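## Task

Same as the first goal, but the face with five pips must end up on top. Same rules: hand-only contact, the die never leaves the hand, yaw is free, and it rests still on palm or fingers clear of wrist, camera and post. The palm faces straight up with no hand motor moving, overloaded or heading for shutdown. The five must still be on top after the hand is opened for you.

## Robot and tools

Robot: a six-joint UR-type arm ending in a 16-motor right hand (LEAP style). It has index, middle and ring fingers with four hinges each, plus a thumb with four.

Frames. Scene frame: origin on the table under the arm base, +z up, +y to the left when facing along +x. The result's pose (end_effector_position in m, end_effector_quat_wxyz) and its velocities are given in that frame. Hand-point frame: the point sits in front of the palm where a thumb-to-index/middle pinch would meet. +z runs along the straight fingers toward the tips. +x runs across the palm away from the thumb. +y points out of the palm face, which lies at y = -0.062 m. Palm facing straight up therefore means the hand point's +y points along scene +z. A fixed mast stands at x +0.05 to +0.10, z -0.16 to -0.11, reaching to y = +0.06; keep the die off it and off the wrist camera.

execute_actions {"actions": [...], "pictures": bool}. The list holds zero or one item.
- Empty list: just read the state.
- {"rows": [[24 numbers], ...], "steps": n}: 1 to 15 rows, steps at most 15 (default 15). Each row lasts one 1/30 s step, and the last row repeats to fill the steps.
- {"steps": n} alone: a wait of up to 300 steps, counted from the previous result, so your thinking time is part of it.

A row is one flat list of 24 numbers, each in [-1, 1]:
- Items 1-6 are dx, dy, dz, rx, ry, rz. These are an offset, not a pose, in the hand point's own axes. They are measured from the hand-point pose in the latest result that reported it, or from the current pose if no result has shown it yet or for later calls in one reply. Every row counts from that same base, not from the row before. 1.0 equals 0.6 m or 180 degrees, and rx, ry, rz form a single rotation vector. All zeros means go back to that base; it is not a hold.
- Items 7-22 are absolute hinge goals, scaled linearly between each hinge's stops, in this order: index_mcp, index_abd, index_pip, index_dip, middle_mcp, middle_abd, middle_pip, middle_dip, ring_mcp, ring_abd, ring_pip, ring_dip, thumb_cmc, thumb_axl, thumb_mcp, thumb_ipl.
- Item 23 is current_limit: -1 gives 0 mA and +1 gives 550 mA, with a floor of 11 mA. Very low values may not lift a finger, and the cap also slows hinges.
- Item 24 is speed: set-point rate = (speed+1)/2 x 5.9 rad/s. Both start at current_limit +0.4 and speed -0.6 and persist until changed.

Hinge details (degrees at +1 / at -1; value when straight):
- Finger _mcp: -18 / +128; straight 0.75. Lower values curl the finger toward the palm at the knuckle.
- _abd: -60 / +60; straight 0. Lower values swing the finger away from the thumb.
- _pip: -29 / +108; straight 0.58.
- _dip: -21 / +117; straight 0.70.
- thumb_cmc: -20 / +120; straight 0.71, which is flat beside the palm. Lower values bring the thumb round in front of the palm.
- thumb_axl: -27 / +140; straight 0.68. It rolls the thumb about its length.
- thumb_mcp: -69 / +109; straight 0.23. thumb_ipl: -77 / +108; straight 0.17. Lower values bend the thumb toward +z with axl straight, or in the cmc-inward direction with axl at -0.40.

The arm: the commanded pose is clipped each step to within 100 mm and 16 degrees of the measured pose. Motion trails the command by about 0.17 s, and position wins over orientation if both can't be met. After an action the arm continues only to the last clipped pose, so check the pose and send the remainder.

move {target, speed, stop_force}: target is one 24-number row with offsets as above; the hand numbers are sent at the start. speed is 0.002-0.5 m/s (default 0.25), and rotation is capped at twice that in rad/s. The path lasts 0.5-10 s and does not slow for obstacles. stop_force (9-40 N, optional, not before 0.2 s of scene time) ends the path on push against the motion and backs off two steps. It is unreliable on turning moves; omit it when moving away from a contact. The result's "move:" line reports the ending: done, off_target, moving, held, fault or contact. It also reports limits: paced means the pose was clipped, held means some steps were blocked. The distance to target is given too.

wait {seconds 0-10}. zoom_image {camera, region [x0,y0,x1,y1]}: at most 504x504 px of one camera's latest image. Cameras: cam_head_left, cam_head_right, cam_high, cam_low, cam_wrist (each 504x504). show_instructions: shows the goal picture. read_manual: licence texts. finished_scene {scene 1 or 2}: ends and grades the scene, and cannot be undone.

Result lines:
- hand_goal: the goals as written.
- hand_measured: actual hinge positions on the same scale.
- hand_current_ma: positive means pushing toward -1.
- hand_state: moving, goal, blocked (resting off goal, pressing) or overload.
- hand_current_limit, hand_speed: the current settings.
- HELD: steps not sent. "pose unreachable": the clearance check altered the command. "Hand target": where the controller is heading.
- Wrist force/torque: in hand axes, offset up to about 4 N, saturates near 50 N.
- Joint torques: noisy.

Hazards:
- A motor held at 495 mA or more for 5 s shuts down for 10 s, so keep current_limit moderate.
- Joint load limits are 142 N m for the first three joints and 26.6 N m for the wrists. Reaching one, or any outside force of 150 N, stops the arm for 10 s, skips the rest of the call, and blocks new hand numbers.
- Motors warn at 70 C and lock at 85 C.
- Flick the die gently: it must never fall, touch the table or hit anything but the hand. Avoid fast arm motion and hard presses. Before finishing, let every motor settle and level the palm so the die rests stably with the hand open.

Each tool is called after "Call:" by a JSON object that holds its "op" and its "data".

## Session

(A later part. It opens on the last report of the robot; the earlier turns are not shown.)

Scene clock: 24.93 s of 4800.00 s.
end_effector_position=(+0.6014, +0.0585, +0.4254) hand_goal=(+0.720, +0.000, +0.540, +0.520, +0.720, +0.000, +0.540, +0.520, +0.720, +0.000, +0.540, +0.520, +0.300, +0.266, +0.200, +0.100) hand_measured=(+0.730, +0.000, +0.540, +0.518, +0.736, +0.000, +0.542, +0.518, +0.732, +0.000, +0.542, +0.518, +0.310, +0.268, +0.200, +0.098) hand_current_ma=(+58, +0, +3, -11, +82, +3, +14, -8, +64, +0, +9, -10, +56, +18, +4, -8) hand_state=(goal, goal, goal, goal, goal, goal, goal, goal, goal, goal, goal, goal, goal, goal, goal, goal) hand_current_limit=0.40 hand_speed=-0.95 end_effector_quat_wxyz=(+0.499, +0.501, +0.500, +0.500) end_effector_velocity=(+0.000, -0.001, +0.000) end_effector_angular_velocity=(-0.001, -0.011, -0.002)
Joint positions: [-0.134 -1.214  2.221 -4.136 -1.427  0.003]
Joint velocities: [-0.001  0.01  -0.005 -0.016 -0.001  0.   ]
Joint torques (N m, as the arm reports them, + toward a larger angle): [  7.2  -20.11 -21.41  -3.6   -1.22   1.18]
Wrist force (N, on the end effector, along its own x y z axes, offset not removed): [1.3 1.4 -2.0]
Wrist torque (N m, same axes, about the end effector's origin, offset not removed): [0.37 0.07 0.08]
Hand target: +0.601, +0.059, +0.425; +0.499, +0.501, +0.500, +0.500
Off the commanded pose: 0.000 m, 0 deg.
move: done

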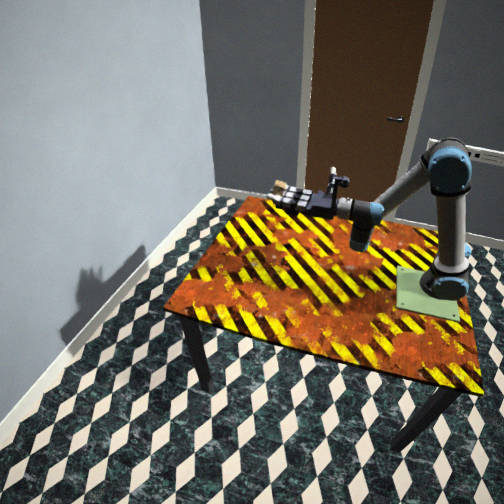

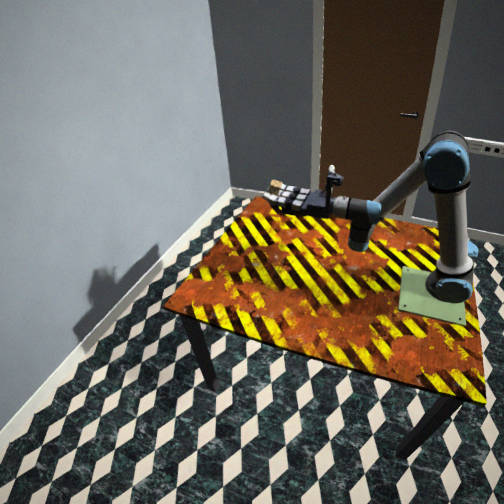

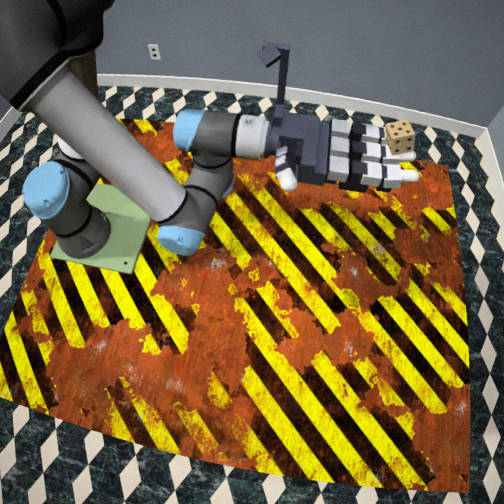

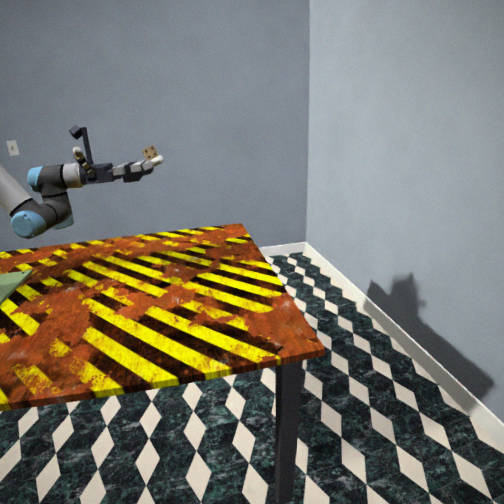

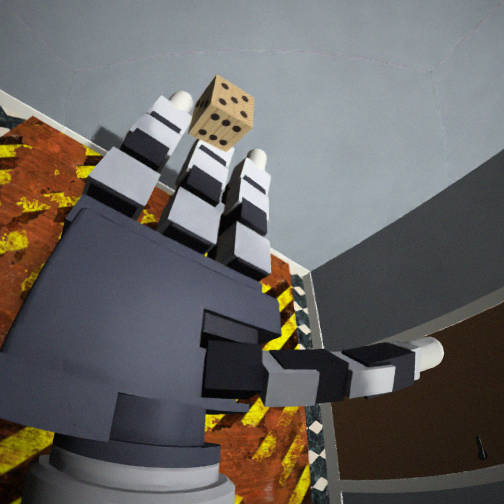

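Call:
{"op": "move", "data": {"target": [0,0,0,0,0,0,0.74,0,0.58,0.68,0.74,0,0.58,0.68,0.74,0,0.58,0.68,0.3,0.266,0.2,0.1,0.4,-0.95]}}

Call:
{"op": "zoom_image", "data": {"camera": "cam_low", "region": [70,110,190,210]}}

Scene clock: 27.23 s of 4800.00 s.
end_effector_position=(+0.6014, +0.0586, +0.4254) hand_goal=(+0.740, +0.000, +0.580, +0.680, +0.740, +0.000, +0.580, +0.680, +0.740, +0.000, +0.580, +0.680, +0.300, +0.266, +0.200, +0.100) hand_measured=(+0.750, +0.000, +0.580, +0.678, +0.756, +0.000, +0.582, +0.678, +0.752, +0.000, +0.582, +0.678, +0.310, +0.268, +0.200, +0.098) hand_current_ma=(+58, +0, +3, -11, +82, +3, +14, -7, +66, +0, +10, -10, +56, +18, +4, -8) hand_state=(goal, goal, goal, goal, goal, goal, goal, goal, goal, goal, goal, goal, goal, goal, goal, goal) hand_current_limit=0.40 hand_speed=-0.95 end_effector_quat_wxyz=(+0.499, +0.501, +0.500, +0.500) end_effector_velocity=(-0.000, -0.000, +0.000) end_effector_angular_velocity=(-0.000, -0.000, -0.000)
Joint positions: [-0.134 -1.214  2.221 -4.136 -1.427  0.003]
Joint velocities: [-0. -0. -0. -0.  0. -0.]
Joint torques (N m, as the arm reports them, + toward a larger angle): [ -6.42 -34.44  -8.49  -0.8    1.41  -1.63]
Wrist force (N, on the end effector, along its own x y z axes, offset not removed): [-1.3 -1.2 -4.0]
Wrist torque (N m, same axes, about the end effector's origin, offset not removed): [0.29 0.44 -0.16]
Hand target: +0.601, +0.059, +0.425; +0.499, +0.501, +0.500, +0.500
Off the commanded pose: 0.000 m, 0 deg.
move: done

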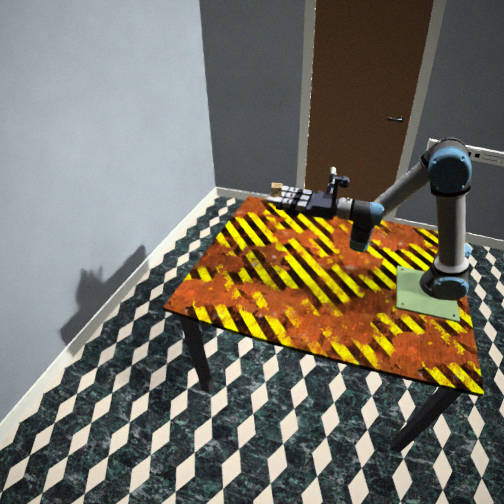

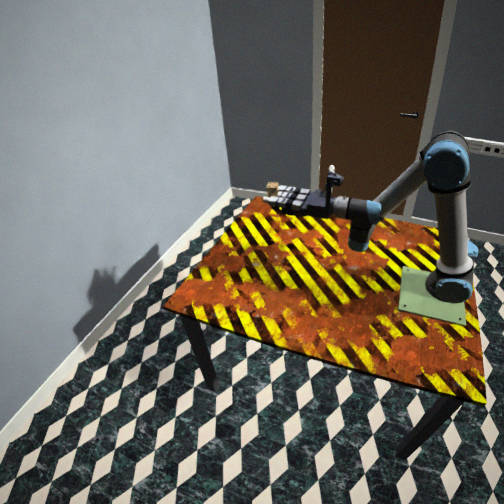

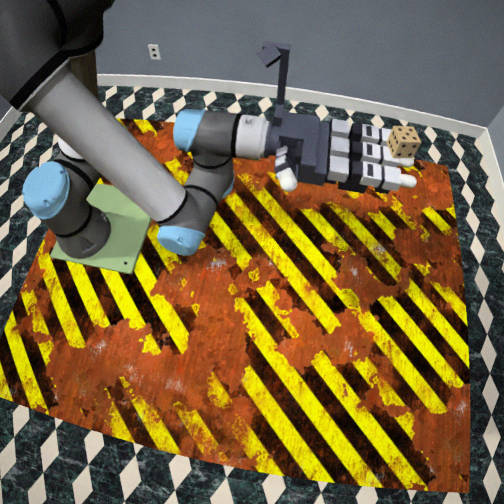

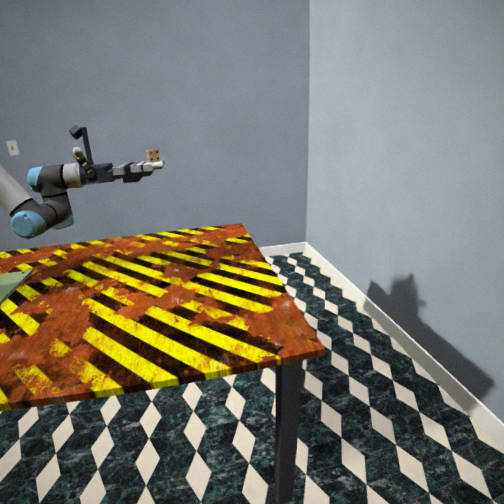

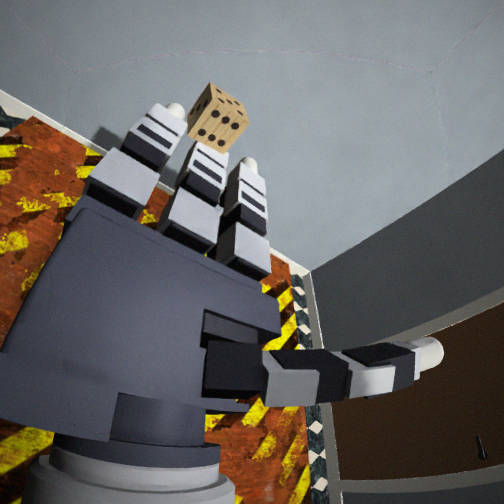

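Region (70, 110, 190, 210) of cam_low's 504x504 image, scaled by 4.200, with more detail than that image has.

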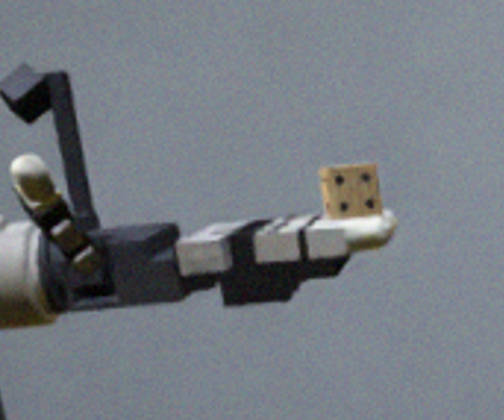

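The die is flat and stable on the open fingers with five on top.

Call:
{"op": "finished_scene", "data": {"scene": 2}}

The scene is finished: the task was done.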